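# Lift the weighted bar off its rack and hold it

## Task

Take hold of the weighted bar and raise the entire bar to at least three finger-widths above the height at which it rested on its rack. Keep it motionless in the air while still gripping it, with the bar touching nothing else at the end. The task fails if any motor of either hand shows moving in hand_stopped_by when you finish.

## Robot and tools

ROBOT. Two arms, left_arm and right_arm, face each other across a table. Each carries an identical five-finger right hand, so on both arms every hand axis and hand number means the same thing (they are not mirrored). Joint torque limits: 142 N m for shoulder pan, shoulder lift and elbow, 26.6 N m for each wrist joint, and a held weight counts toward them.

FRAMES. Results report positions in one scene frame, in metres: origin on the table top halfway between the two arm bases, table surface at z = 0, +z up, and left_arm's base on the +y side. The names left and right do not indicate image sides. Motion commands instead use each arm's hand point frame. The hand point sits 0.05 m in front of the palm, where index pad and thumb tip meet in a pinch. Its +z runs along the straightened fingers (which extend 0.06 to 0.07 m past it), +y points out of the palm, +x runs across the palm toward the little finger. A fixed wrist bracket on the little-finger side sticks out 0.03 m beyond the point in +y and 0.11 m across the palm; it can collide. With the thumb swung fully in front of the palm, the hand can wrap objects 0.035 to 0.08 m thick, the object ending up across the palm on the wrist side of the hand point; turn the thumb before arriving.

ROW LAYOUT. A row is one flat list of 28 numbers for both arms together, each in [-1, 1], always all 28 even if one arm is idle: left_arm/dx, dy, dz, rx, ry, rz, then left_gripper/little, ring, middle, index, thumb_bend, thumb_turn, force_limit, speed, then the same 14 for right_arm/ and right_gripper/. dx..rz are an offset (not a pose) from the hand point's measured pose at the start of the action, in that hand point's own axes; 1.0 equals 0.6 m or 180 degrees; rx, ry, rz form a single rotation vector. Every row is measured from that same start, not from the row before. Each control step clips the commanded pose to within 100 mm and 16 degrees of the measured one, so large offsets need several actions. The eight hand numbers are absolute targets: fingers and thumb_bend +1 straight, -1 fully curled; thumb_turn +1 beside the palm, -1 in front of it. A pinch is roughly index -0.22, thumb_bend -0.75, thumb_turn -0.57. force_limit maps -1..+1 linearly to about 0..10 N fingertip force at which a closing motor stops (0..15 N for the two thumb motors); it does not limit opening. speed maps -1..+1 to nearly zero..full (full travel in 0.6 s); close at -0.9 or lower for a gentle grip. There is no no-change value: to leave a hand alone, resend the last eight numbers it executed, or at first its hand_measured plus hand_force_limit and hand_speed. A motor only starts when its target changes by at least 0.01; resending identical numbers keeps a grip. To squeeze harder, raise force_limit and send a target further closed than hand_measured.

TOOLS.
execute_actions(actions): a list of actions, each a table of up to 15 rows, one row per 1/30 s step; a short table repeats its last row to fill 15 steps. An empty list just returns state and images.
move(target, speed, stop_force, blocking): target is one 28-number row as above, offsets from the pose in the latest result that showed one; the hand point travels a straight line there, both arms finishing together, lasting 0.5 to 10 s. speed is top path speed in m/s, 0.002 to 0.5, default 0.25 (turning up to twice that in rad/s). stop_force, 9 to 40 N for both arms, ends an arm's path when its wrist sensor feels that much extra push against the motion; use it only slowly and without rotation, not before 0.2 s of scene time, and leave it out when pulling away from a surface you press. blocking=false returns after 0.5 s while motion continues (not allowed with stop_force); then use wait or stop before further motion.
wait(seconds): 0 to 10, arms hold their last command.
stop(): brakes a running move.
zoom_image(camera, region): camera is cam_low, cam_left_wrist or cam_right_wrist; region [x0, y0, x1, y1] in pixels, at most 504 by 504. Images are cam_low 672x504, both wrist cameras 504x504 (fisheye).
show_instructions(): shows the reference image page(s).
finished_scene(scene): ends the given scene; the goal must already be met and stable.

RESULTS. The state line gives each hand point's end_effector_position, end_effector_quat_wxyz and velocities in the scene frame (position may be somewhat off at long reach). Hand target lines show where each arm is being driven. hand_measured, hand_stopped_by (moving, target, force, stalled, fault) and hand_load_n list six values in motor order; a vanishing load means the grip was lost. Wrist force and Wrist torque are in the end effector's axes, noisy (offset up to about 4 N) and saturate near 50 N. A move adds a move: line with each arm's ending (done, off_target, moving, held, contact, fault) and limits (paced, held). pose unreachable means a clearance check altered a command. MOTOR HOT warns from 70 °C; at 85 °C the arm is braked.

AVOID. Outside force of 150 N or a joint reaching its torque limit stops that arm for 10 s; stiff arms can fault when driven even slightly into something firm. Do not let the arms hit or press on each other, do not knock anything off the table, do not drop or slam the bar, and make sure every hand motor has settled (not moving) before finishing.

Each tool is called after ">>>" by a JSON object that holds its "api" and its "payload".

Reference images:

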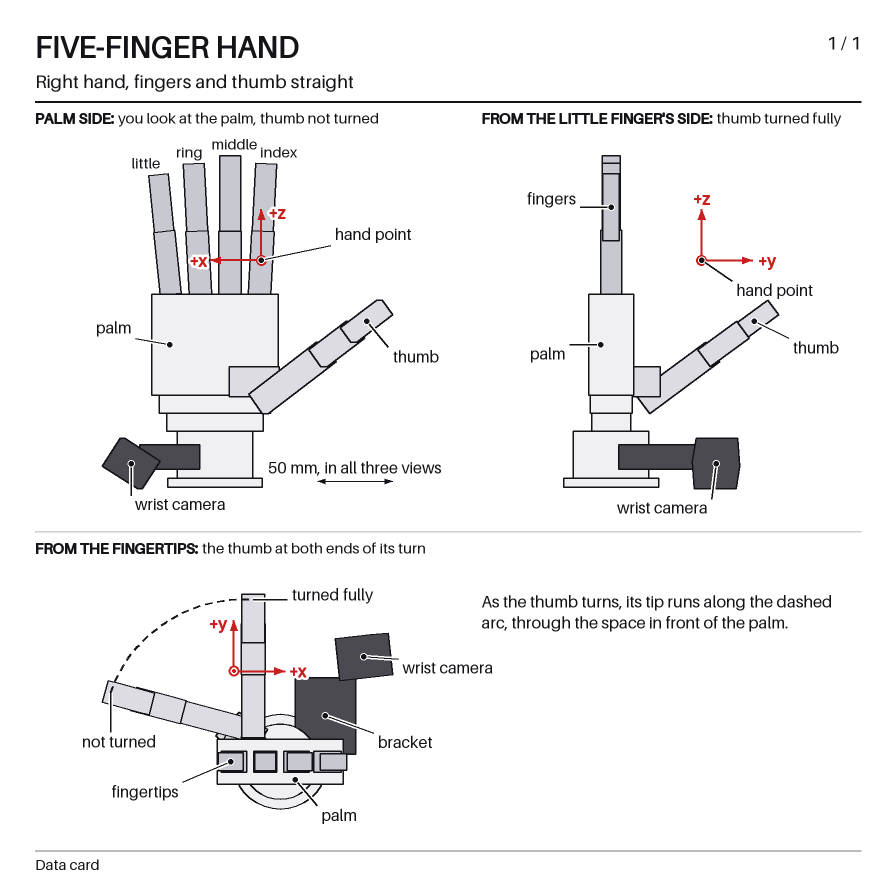

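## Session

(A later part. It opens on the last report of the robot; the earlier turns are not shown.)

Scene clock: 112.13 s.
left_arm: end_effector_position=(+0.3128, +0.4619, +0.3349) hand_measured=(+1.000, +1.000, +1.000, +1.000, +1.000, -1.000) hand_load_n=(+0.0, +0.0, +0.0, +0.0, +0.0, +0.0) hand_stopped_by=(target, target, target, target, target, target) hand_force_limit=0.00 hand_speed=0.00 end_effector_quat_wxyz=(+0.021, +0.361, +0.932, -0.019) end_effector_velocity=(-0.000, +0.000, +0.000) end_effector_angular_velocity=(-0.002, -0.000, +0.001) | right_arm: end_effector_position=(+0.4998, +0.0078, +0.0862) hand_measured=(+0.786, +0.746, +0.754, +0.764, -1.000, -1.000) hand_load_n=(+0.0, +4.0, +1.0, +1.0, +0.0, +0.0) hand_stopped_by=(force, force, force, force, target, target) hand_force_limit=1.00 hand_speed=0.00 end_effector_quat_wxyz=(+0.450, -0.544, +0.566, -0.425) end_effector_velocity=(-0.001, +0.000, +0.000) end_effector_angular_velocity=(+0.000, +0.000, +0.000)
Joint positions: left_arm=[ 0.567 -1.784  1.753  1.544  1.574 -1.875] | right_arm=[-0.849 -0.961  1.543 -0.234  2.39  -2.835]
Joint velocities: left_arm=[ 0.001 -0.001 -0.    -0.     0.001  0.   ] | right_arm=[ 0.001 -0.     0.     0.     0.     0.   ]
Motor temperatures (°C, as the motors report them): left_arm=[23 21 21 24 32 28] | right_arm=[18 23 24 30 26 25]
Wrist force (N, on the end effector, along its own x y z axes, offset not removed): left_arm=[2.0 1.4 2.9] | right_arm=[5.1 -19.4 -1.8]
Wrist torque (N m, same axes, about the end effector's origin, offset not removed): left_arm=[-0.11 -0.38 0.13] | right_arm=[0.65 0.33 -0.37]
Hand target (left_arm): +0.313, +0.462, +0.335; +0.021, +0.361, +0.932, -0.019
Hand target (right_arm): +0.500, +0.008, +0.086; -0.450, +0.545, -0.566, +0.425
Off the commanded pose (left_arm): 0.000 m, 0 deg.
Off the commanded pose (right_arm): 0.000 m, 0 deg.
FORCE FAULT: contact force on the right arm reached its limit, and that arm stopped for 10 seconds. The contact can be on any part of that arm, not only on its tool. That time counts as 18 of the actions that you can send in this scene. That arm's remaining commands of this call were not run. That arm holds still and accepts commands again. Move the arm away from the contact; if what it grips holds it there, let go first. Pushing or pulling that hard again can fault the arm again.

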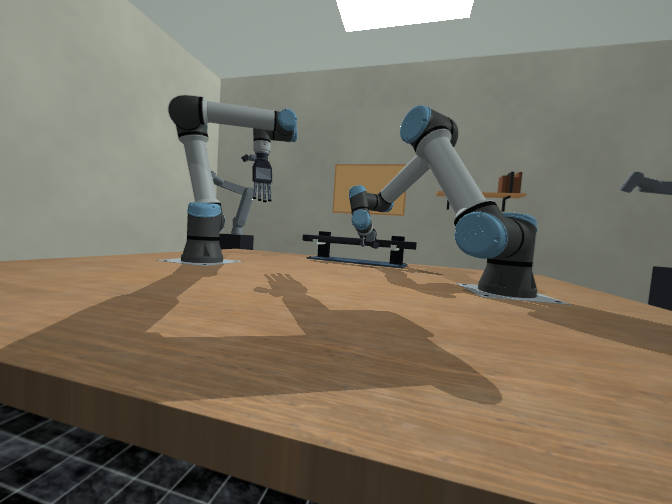

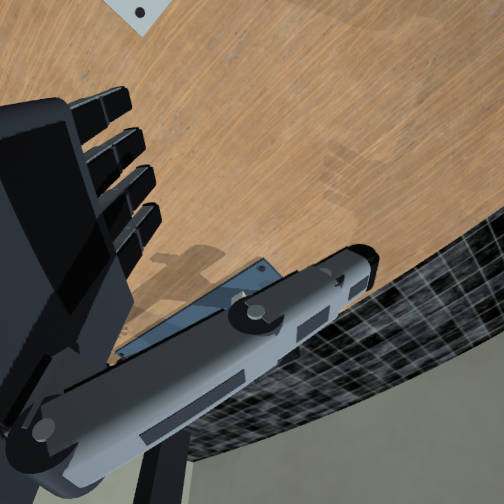

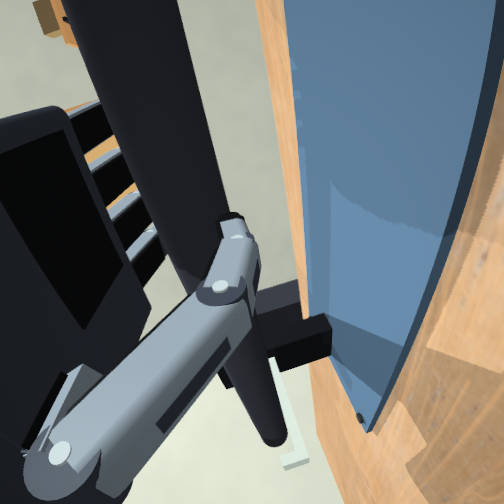

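>>> {"api": "move", "payload": {"target": [0,0,0,0,0,0, 1,1,1,1,1,-1,0,0, 0,-0.01,0.05,0,0,0, 1,1,1,1,1,-1,1,0], "speed": 0.05}}

>>> {"api": "execute_actions", "payload": {"actions": [[[0,0,0,0,0,0, 1,1,1,1,1,-1,0,0, 0,0,0,0,0,0, -1,-1,-1,-1,1,-1,1,-0.5]],[[0,0,0,0,0,0, 1,1,1,1,1,-1,0,0, 0,0,0,0,0,0, -1,-1,-1,-1,1,-1,1,-0.5]],[[0,0,0,0,0,0, 1,1,1,1,1,-1,0,0, 0,0,0,0,0,0, -1,-1,-1,-1,1,-1,1,-0.5]],[[0,0,0,0,0,0, 1,1,1,1,1,-1,0,0, 0,0,0,0,0,0, -1,-1,-1,-1,1,-1,1,-0.5]],[[0,0,0,0,0,0, 1,1,1,1,1,-1,0,0, 0,0,0,0,0,0, -1,-1,-1,-1,1,-1,1,-0.5]]]}}

Scene clock: 124.23 s.
left_arm: end_effector_position=(+0.3128, +0.4619, +0.3349) hand_measured=(+1.000, +1.000, +1.000, +1.000, +1.000, -1.000) hand_load_n=(+0.0, +0.0, +0.0, +0.0, +0.0, +0.0) hand_stopped_by=(target, target, target, target, target, target) hand_force_limit=0.00 hand_speed=0.00 end_effector_quat_wxyz=(+0.021, +0.361, +0.932, -0.019) end_effector_velocity=(-0.000, -0.000, +0.000) end_effector_angular_velocity=(-0.000, +0.002, -0.000) | right_arm: end_effector_position=(+0.5303, +0.0078, +0.0851) hand_measured=(+1.000, +1.000, +1.000, +1.000, +1.000, -1.000) hand_load_n=(+0.0, +0.0, +0.0, +0.0, +0.0, +0.0) hand_stopped_by=(target, target, target, target, target, target) hand_force_limit=1.00 hand_speed=0.00 end_effector_quat_wxyz=(+0.450, -0.544, +0.566, -0.425) end_effector_velocity=(-0.000, +0.000, +0.000) end_effector_angular_velocity=(-0.000, +0.000, +0.001)
Joint positions: left_arm=[ 0.567 -1.784  1.753  1.544  1.574 -1.875] | right_arm=[-0.891 -0.934  1.497 -0.229  2.351 -2.855]
Joint velocities: left_arm=[ 0.     0.    -0.001  0.001  0.002 -0.   ] | right_arm=[ 0.001 -0.     0.     0.    -0.    -0.   ]
Motor temperatures (°C, as the motors report them): left_arm=[23 21 21 24 32 28] | right_arm=[18 23 24 31 26 25]
Wrist force (N, on the end effector, along its own x y z axes, offset not removed): left_arm=[2.0 0.4 4.3] | right_arm=[-1.2 -0.9 -0.5]
Wrist torque (N m, same axes, about the end effector's origin, offset not removed): left_arm=[-0.36 -0.51 0.21] | right_arm=[-0.14 0.12 -0.19]
Hand target (left_arm): +0.313, +0.462, +0.335; +0.021, +0.361, +0.932, -0.019
Hand target (right_arm): +0.530, +0.008, +0.085; -0.450, +0.544, -0.566, +0.425
Off the commanded pose (left_arm): 0.000 m, 0 deg.
Off the commanded pose (right_arm): 0.000 m, 0 deg.
move: done

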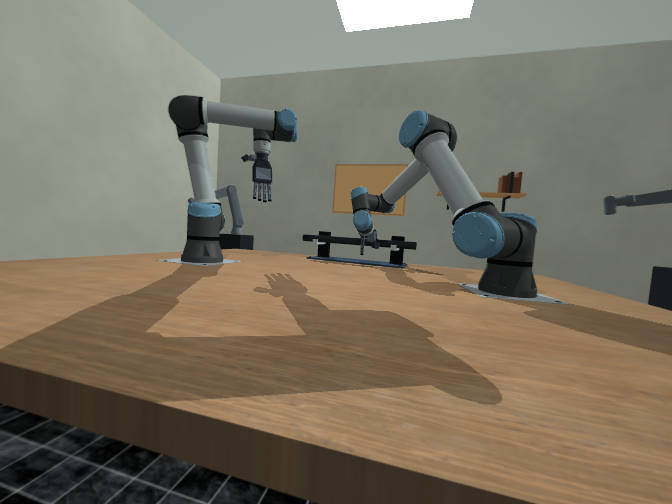

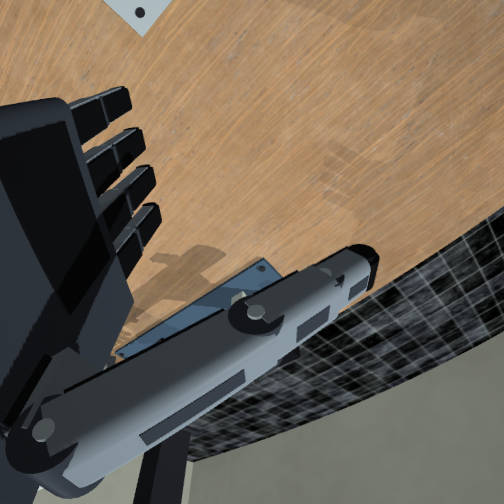

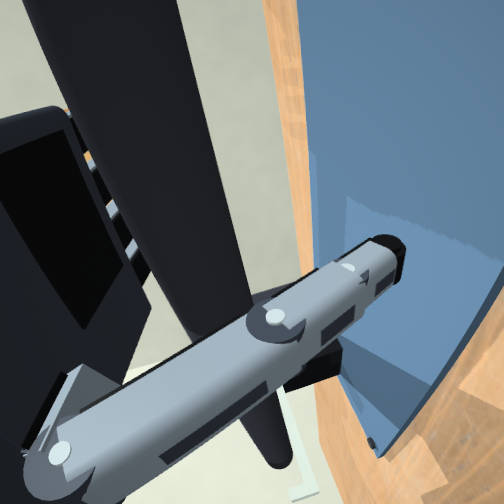

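Scene clock: 126.73 s.
left_arm: end_effector_position=(+0.3128, +0.4619, +0.3349) hand_measured=(+1.000, +1.000, +1.000, +1.000, +1.000, -1.000) hand_load_n=(+0.0, +0.0, +0.0, +0.0, +0.0, +0.0) hand_stopped_by=(target, target, target, target, target, target) hand_force_limit=0.00 hand_speed=0.00 end_effector_quat_wxyz=(+0.021, +0.361, +0.932, -0.019) end_effector_velocity=(+0.000, +0.000, +0.000) end_effector_angular_velocity=(-0.001, -0.001, +0.001) | right_arm: end_effector_position=(+0.5304, +0.0078, +0.0850) hand_measured=(-0.906, -0.798, -0.752, -0.708, +1.000, -1.000) hand_load_n=(+10.5, +6.5, +4.5, +1.5, +1.0, +3.0) hand_stopped_by=(force, force, force, force, target, target) hand_force_limit=1.00 hand_speed=-0.50 end_effector_quat_wxyz=(+0.450, -0.544, +0.566, -0.425) end_effector_velocity=(-0.000, -0.000, -0.000) end_effector_angular_velocity=(-0.000, +0.001, -0.000)
Joint positions: left_arm=[ 0.567 -1.784  1.753  1.544  1.574 -1.875] | right_arm=[-0.891 -0.933  1.497 -0.23   2.35  -2.855]
Joint velocities: left_arm=[ 0.001 -0.    -0.001 -0.     0.    -0.   ] | right_arm=[-0.    -0.001  0.002  0.     0.     0.001]
Motor temperatures (°C, as the motors report them): left_arm=[23 21 21 24 32 28] | right_arm=[18 23 24 31 26 25]
Wrist force (N, on the end effector, along its own x y z axes, offset not removed): left_arm=[0.2 3.1 2.9] | right_arm=[0.8 13.6 3.2]
Wrist torque (N m, same axes, about the end effector's origin, offset not removed): left_arm=[0.26 -0.17 0.10] | right_arm=[1.04 -0.55 0.53]
Hand target (left_arm): +0.313, +0.462, +0.335; +0.021, +0.361, +0.932, -0.019
Hand target (right_arm): +0.530, +0.008, +0.085; -0.450, +0.544, -0.566, +0.425
Off the commanded pose (left_arm): 0.000 m, 0 deg.
Off the commanded pose (right_arm): 0.000 m, 0 deg.

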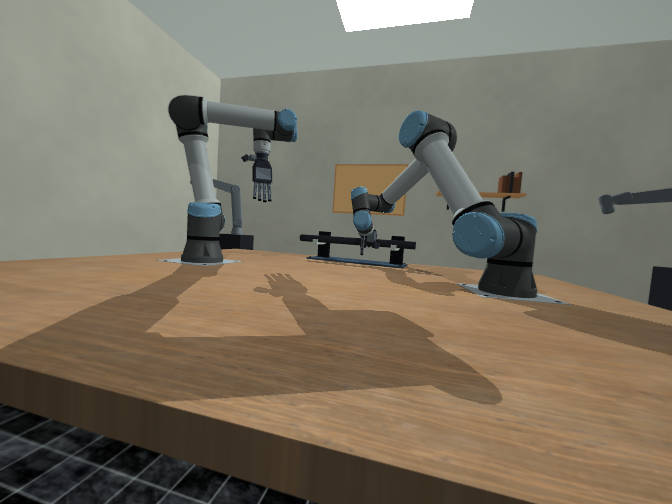

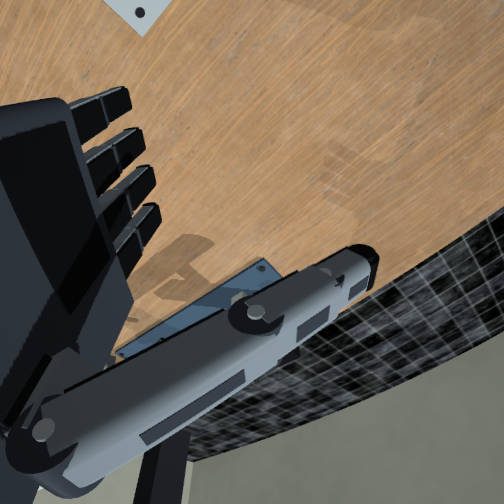

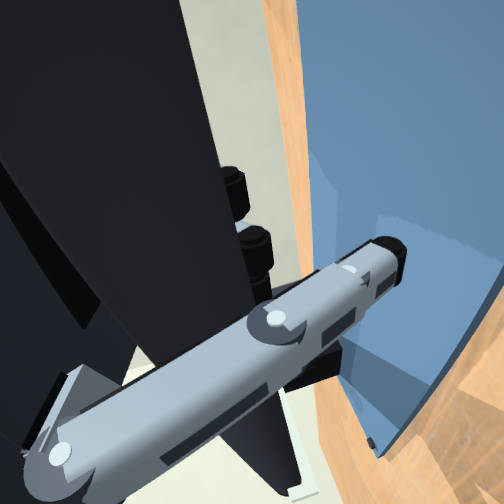

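Wrapped. Close thumb and lift 0.12 m.

>>> {"api": "execute_actions", "payload": {"actions": [[[0,0,0,0,0,0, 1,1,1,1,1,-1,0,0, 0,0,0,0,0,0, -1,-1,-1,-1,-1,-1,1,-0.5]],[[0,0,0,0,0,0, 1,1,1,1,1,-1,0,0, 0,0,0,0,0,0, -1,-1,-1,-1,-1,-1,1,-0.5]],[[0,0,0,0,0,0, 1,1,1,1,1,-1,0,0, 0,0,0,0,0,0, -1,-1,-1,-1,-1,-1,1,-0.5]]]}}

>>> {"api": "move", "payload": {"target": [0,0,0,0,0,0, 1,1,1,1,1,-1,0,0, 0,-0.2,0.053,0,0,0, -1,-1,-1,-1,-1,-1,1,-0.5], "speed": 0.1}}

Scene clock: 133.10 s.
left_arm: end_effector_position=(+0.3128, +0.4619, +0.3349) hand_measured=(+1.000, +1.000, +1.000, +1.000, +1.000, -1.000) hand_load_n=(+0.0, +0.0, +0.0, +0.0, +0.0, +0.0) hand_stopped_by=(target, target, target, target, target, target) hand_force_limit=0.00 hand_speed=0.00 end_effector_quat_wxyz=(+0.021, +0.361, +0.932, -0.019) end_effector_velocity=(-0.000, +0.000, +0.000) end_effector_angular_velocity=(+0.001, -0.000, -0.000) | right_arm: end_effector_position=(+0.5303, +0.0078, +0.0851) hand_measured=(-0.906, -0.800, -0.752, -0.708, +0.270, -1.000) hand_load_n=(+10.5, +3.0, +2.5, +5.0, +5.5, +4.0) hand_stopped_by=(force, force, force, force, moving, target) hand_force_limit=1.00 hand_speed=-0.50 end_effector_quat_wxyz=(+0.450, -0.544, +0.566, -0.425) end_effector_velocity=(+0.000, -0.001, -0.001) end_effector_angular_velocity=(+0.001, +0.001, -0.001)
Joint positions: left_arm=[ 0.567 -1.784  1.753  1.544  1.574 -1.875] | right_arm=[-0.891 -0.933  1.497 -0.229  2.351 -2.855]
Joint velocities: left_arm=[ 0.    -0.     0.     0.001 -0.001  0.   ] | right_arm=[-0.001  0.     0.001  0.     0.     0.002]
Motor temperatures (°C, as the motors report them): left_arm=[23 21 21 25 32 28] | right_arm=[18 23 24 31 26 25]
Wrist force (N, on the end effector, along its own x y z axes, offset not removed): left_arm=[-0.1 1.3 3.8] | right_arm=[-1.8 14.8 0.8]
Wrist torque (N m, same axes, about the end effector's origin, offset not removed): left_arm=[-0.07 -0.09 -0.02] | right_arm=[0.83 0.06 0.14]
Hand target (left_arm): +0.313, +0.462, +0.335; +0.021, +0.361, +0.932, -0.019
Hand target (right_arm): +0.530, +0.008, +0.085; -0.450, +0.544, -0.566, +0.425
Off the commanded pose (left_arm): 0.000 m, 0 deg.
Off the commanded pose (right_arm): 0.000 m, 0 deg.

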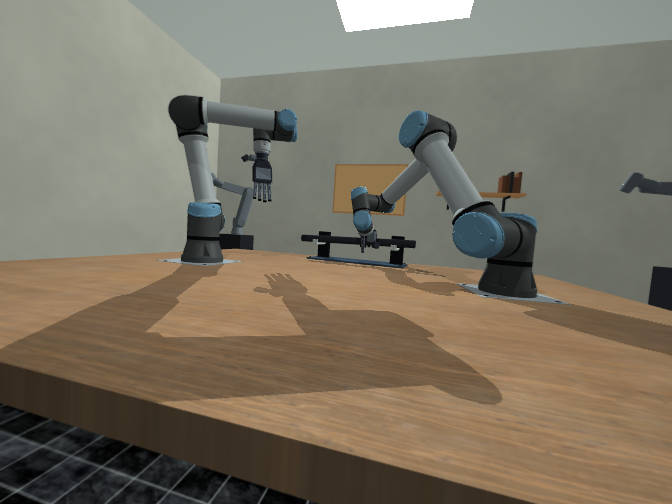

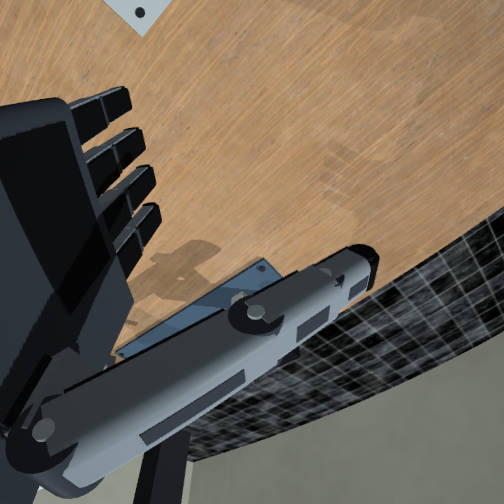

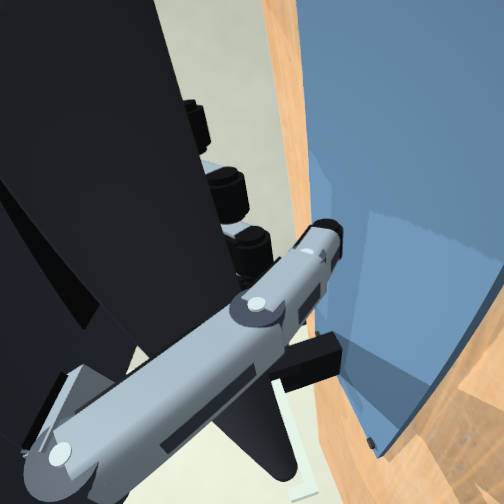

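Scene clock: 134.87 s.
left_arm: end_effector_position=(+0.3128, +0.4619, +0.3349) hand_measured=(+1.000, +1.000, +1.000, +1.000, +1.000, -1.000) hand_load_n=(+0.0, +0.0, +0.0, +0.0, +0.0, +0.0) hand_stopped_by=(target, target, target, target, target, target) hand_force_limit=0.00 hand_speed=0.00 end_effector_quat_wxyz=(+0.021, +0.361, +0.932, -0.019) end_effector_velocity=(-0.000, -0.000, -0.000) end_effector_angular_velocity=(-0.001, +0.001, -0.001) | right_arm: end_effector_position=(+0.5889, +0.0024, +0.1940) hand_measured=(-0.906, -0.800, -0.752, -0.708, +0.062, -1.000) hand_load_n=(+3.5, +0.0, +4.0, +12.5, +13.5, +4.0) hand_stopped_by=(force, force, force, force, force, target) hand_force_limit=1.00 hand_speed=-0.50 end_effector_quat_wxyz=(+0.450, -0.544, +0.566, -0.425) end_effector_velocity=(+0.002, -0.000, +0.002) end_effector_angular_velocity=(-0.002, +0.001, -0.001)
Joint positions: left_arm=[ 0.567 -1.784  1.753  1.544  1.574 -1.875] | right_arm=[-0.971 -0.987  1.28   0.018  2.275 -2.889]
Joint velocities: left_arm=[-0.    -0.     0.    -0.     0.002  0.001] | right_arm=[-0.002  0.001 -0.009  0.009 -0.001 -0.001]
Motor temperatures (°C, as the motors report them): left_arm=[23 21 21 25 32 28] | right_arm=[18 23 24 31 26 25]
Wrist force (N, on the end effector, along its own x y z axes, offset not removed): left_arm=[1.1 2.5 2.7] | right_arm=[1.1 16.8 4.1]
Wrist torque (N m, same axes, about the end effector's origin, offset not removed): left_arm=[0.04 -0.19 0.06] | right_arm=[0.39 -0.06 -0.55]
Hand target (left_arm): +0.313, +0.462, +0.335; +0.021, +0.361, +0.932, -0.019
Hand target (right_arm): +0.589, +0.002, +0.194; -0.450, +0.544, -0.566, +0.425
Off the commanded pose (left_arm): 0.000 m, 0 deg.
Off the commanded pose (right_arm): 0.000 m, 0 deg.
move: done

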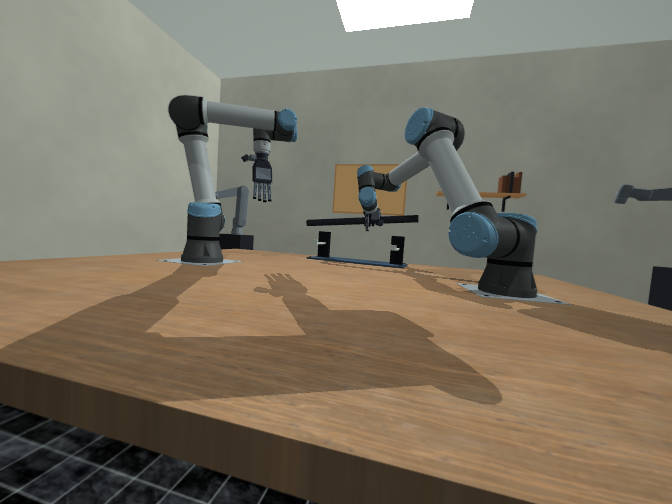

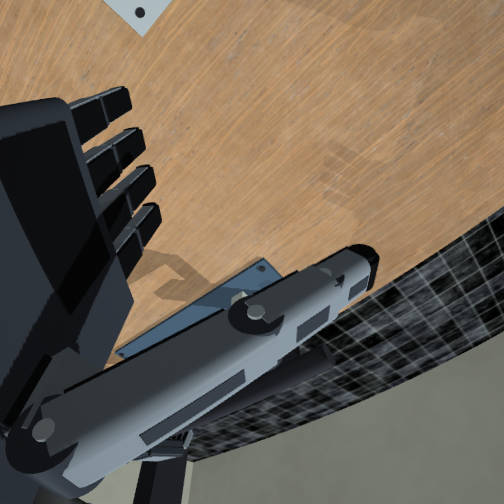

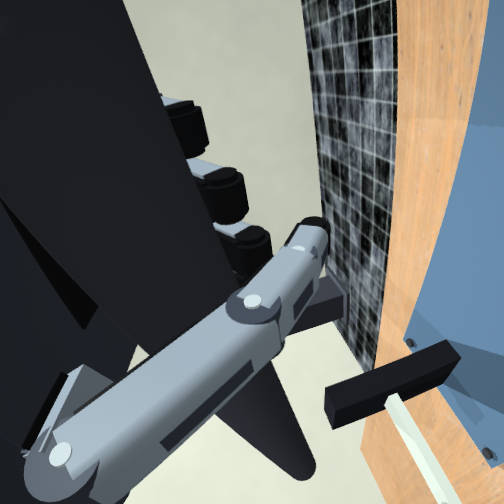

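Lifted, level, clear.

>>> {"api": "finished_scene", "payload": {"scene": 1}}

The scene is finished: the task was done.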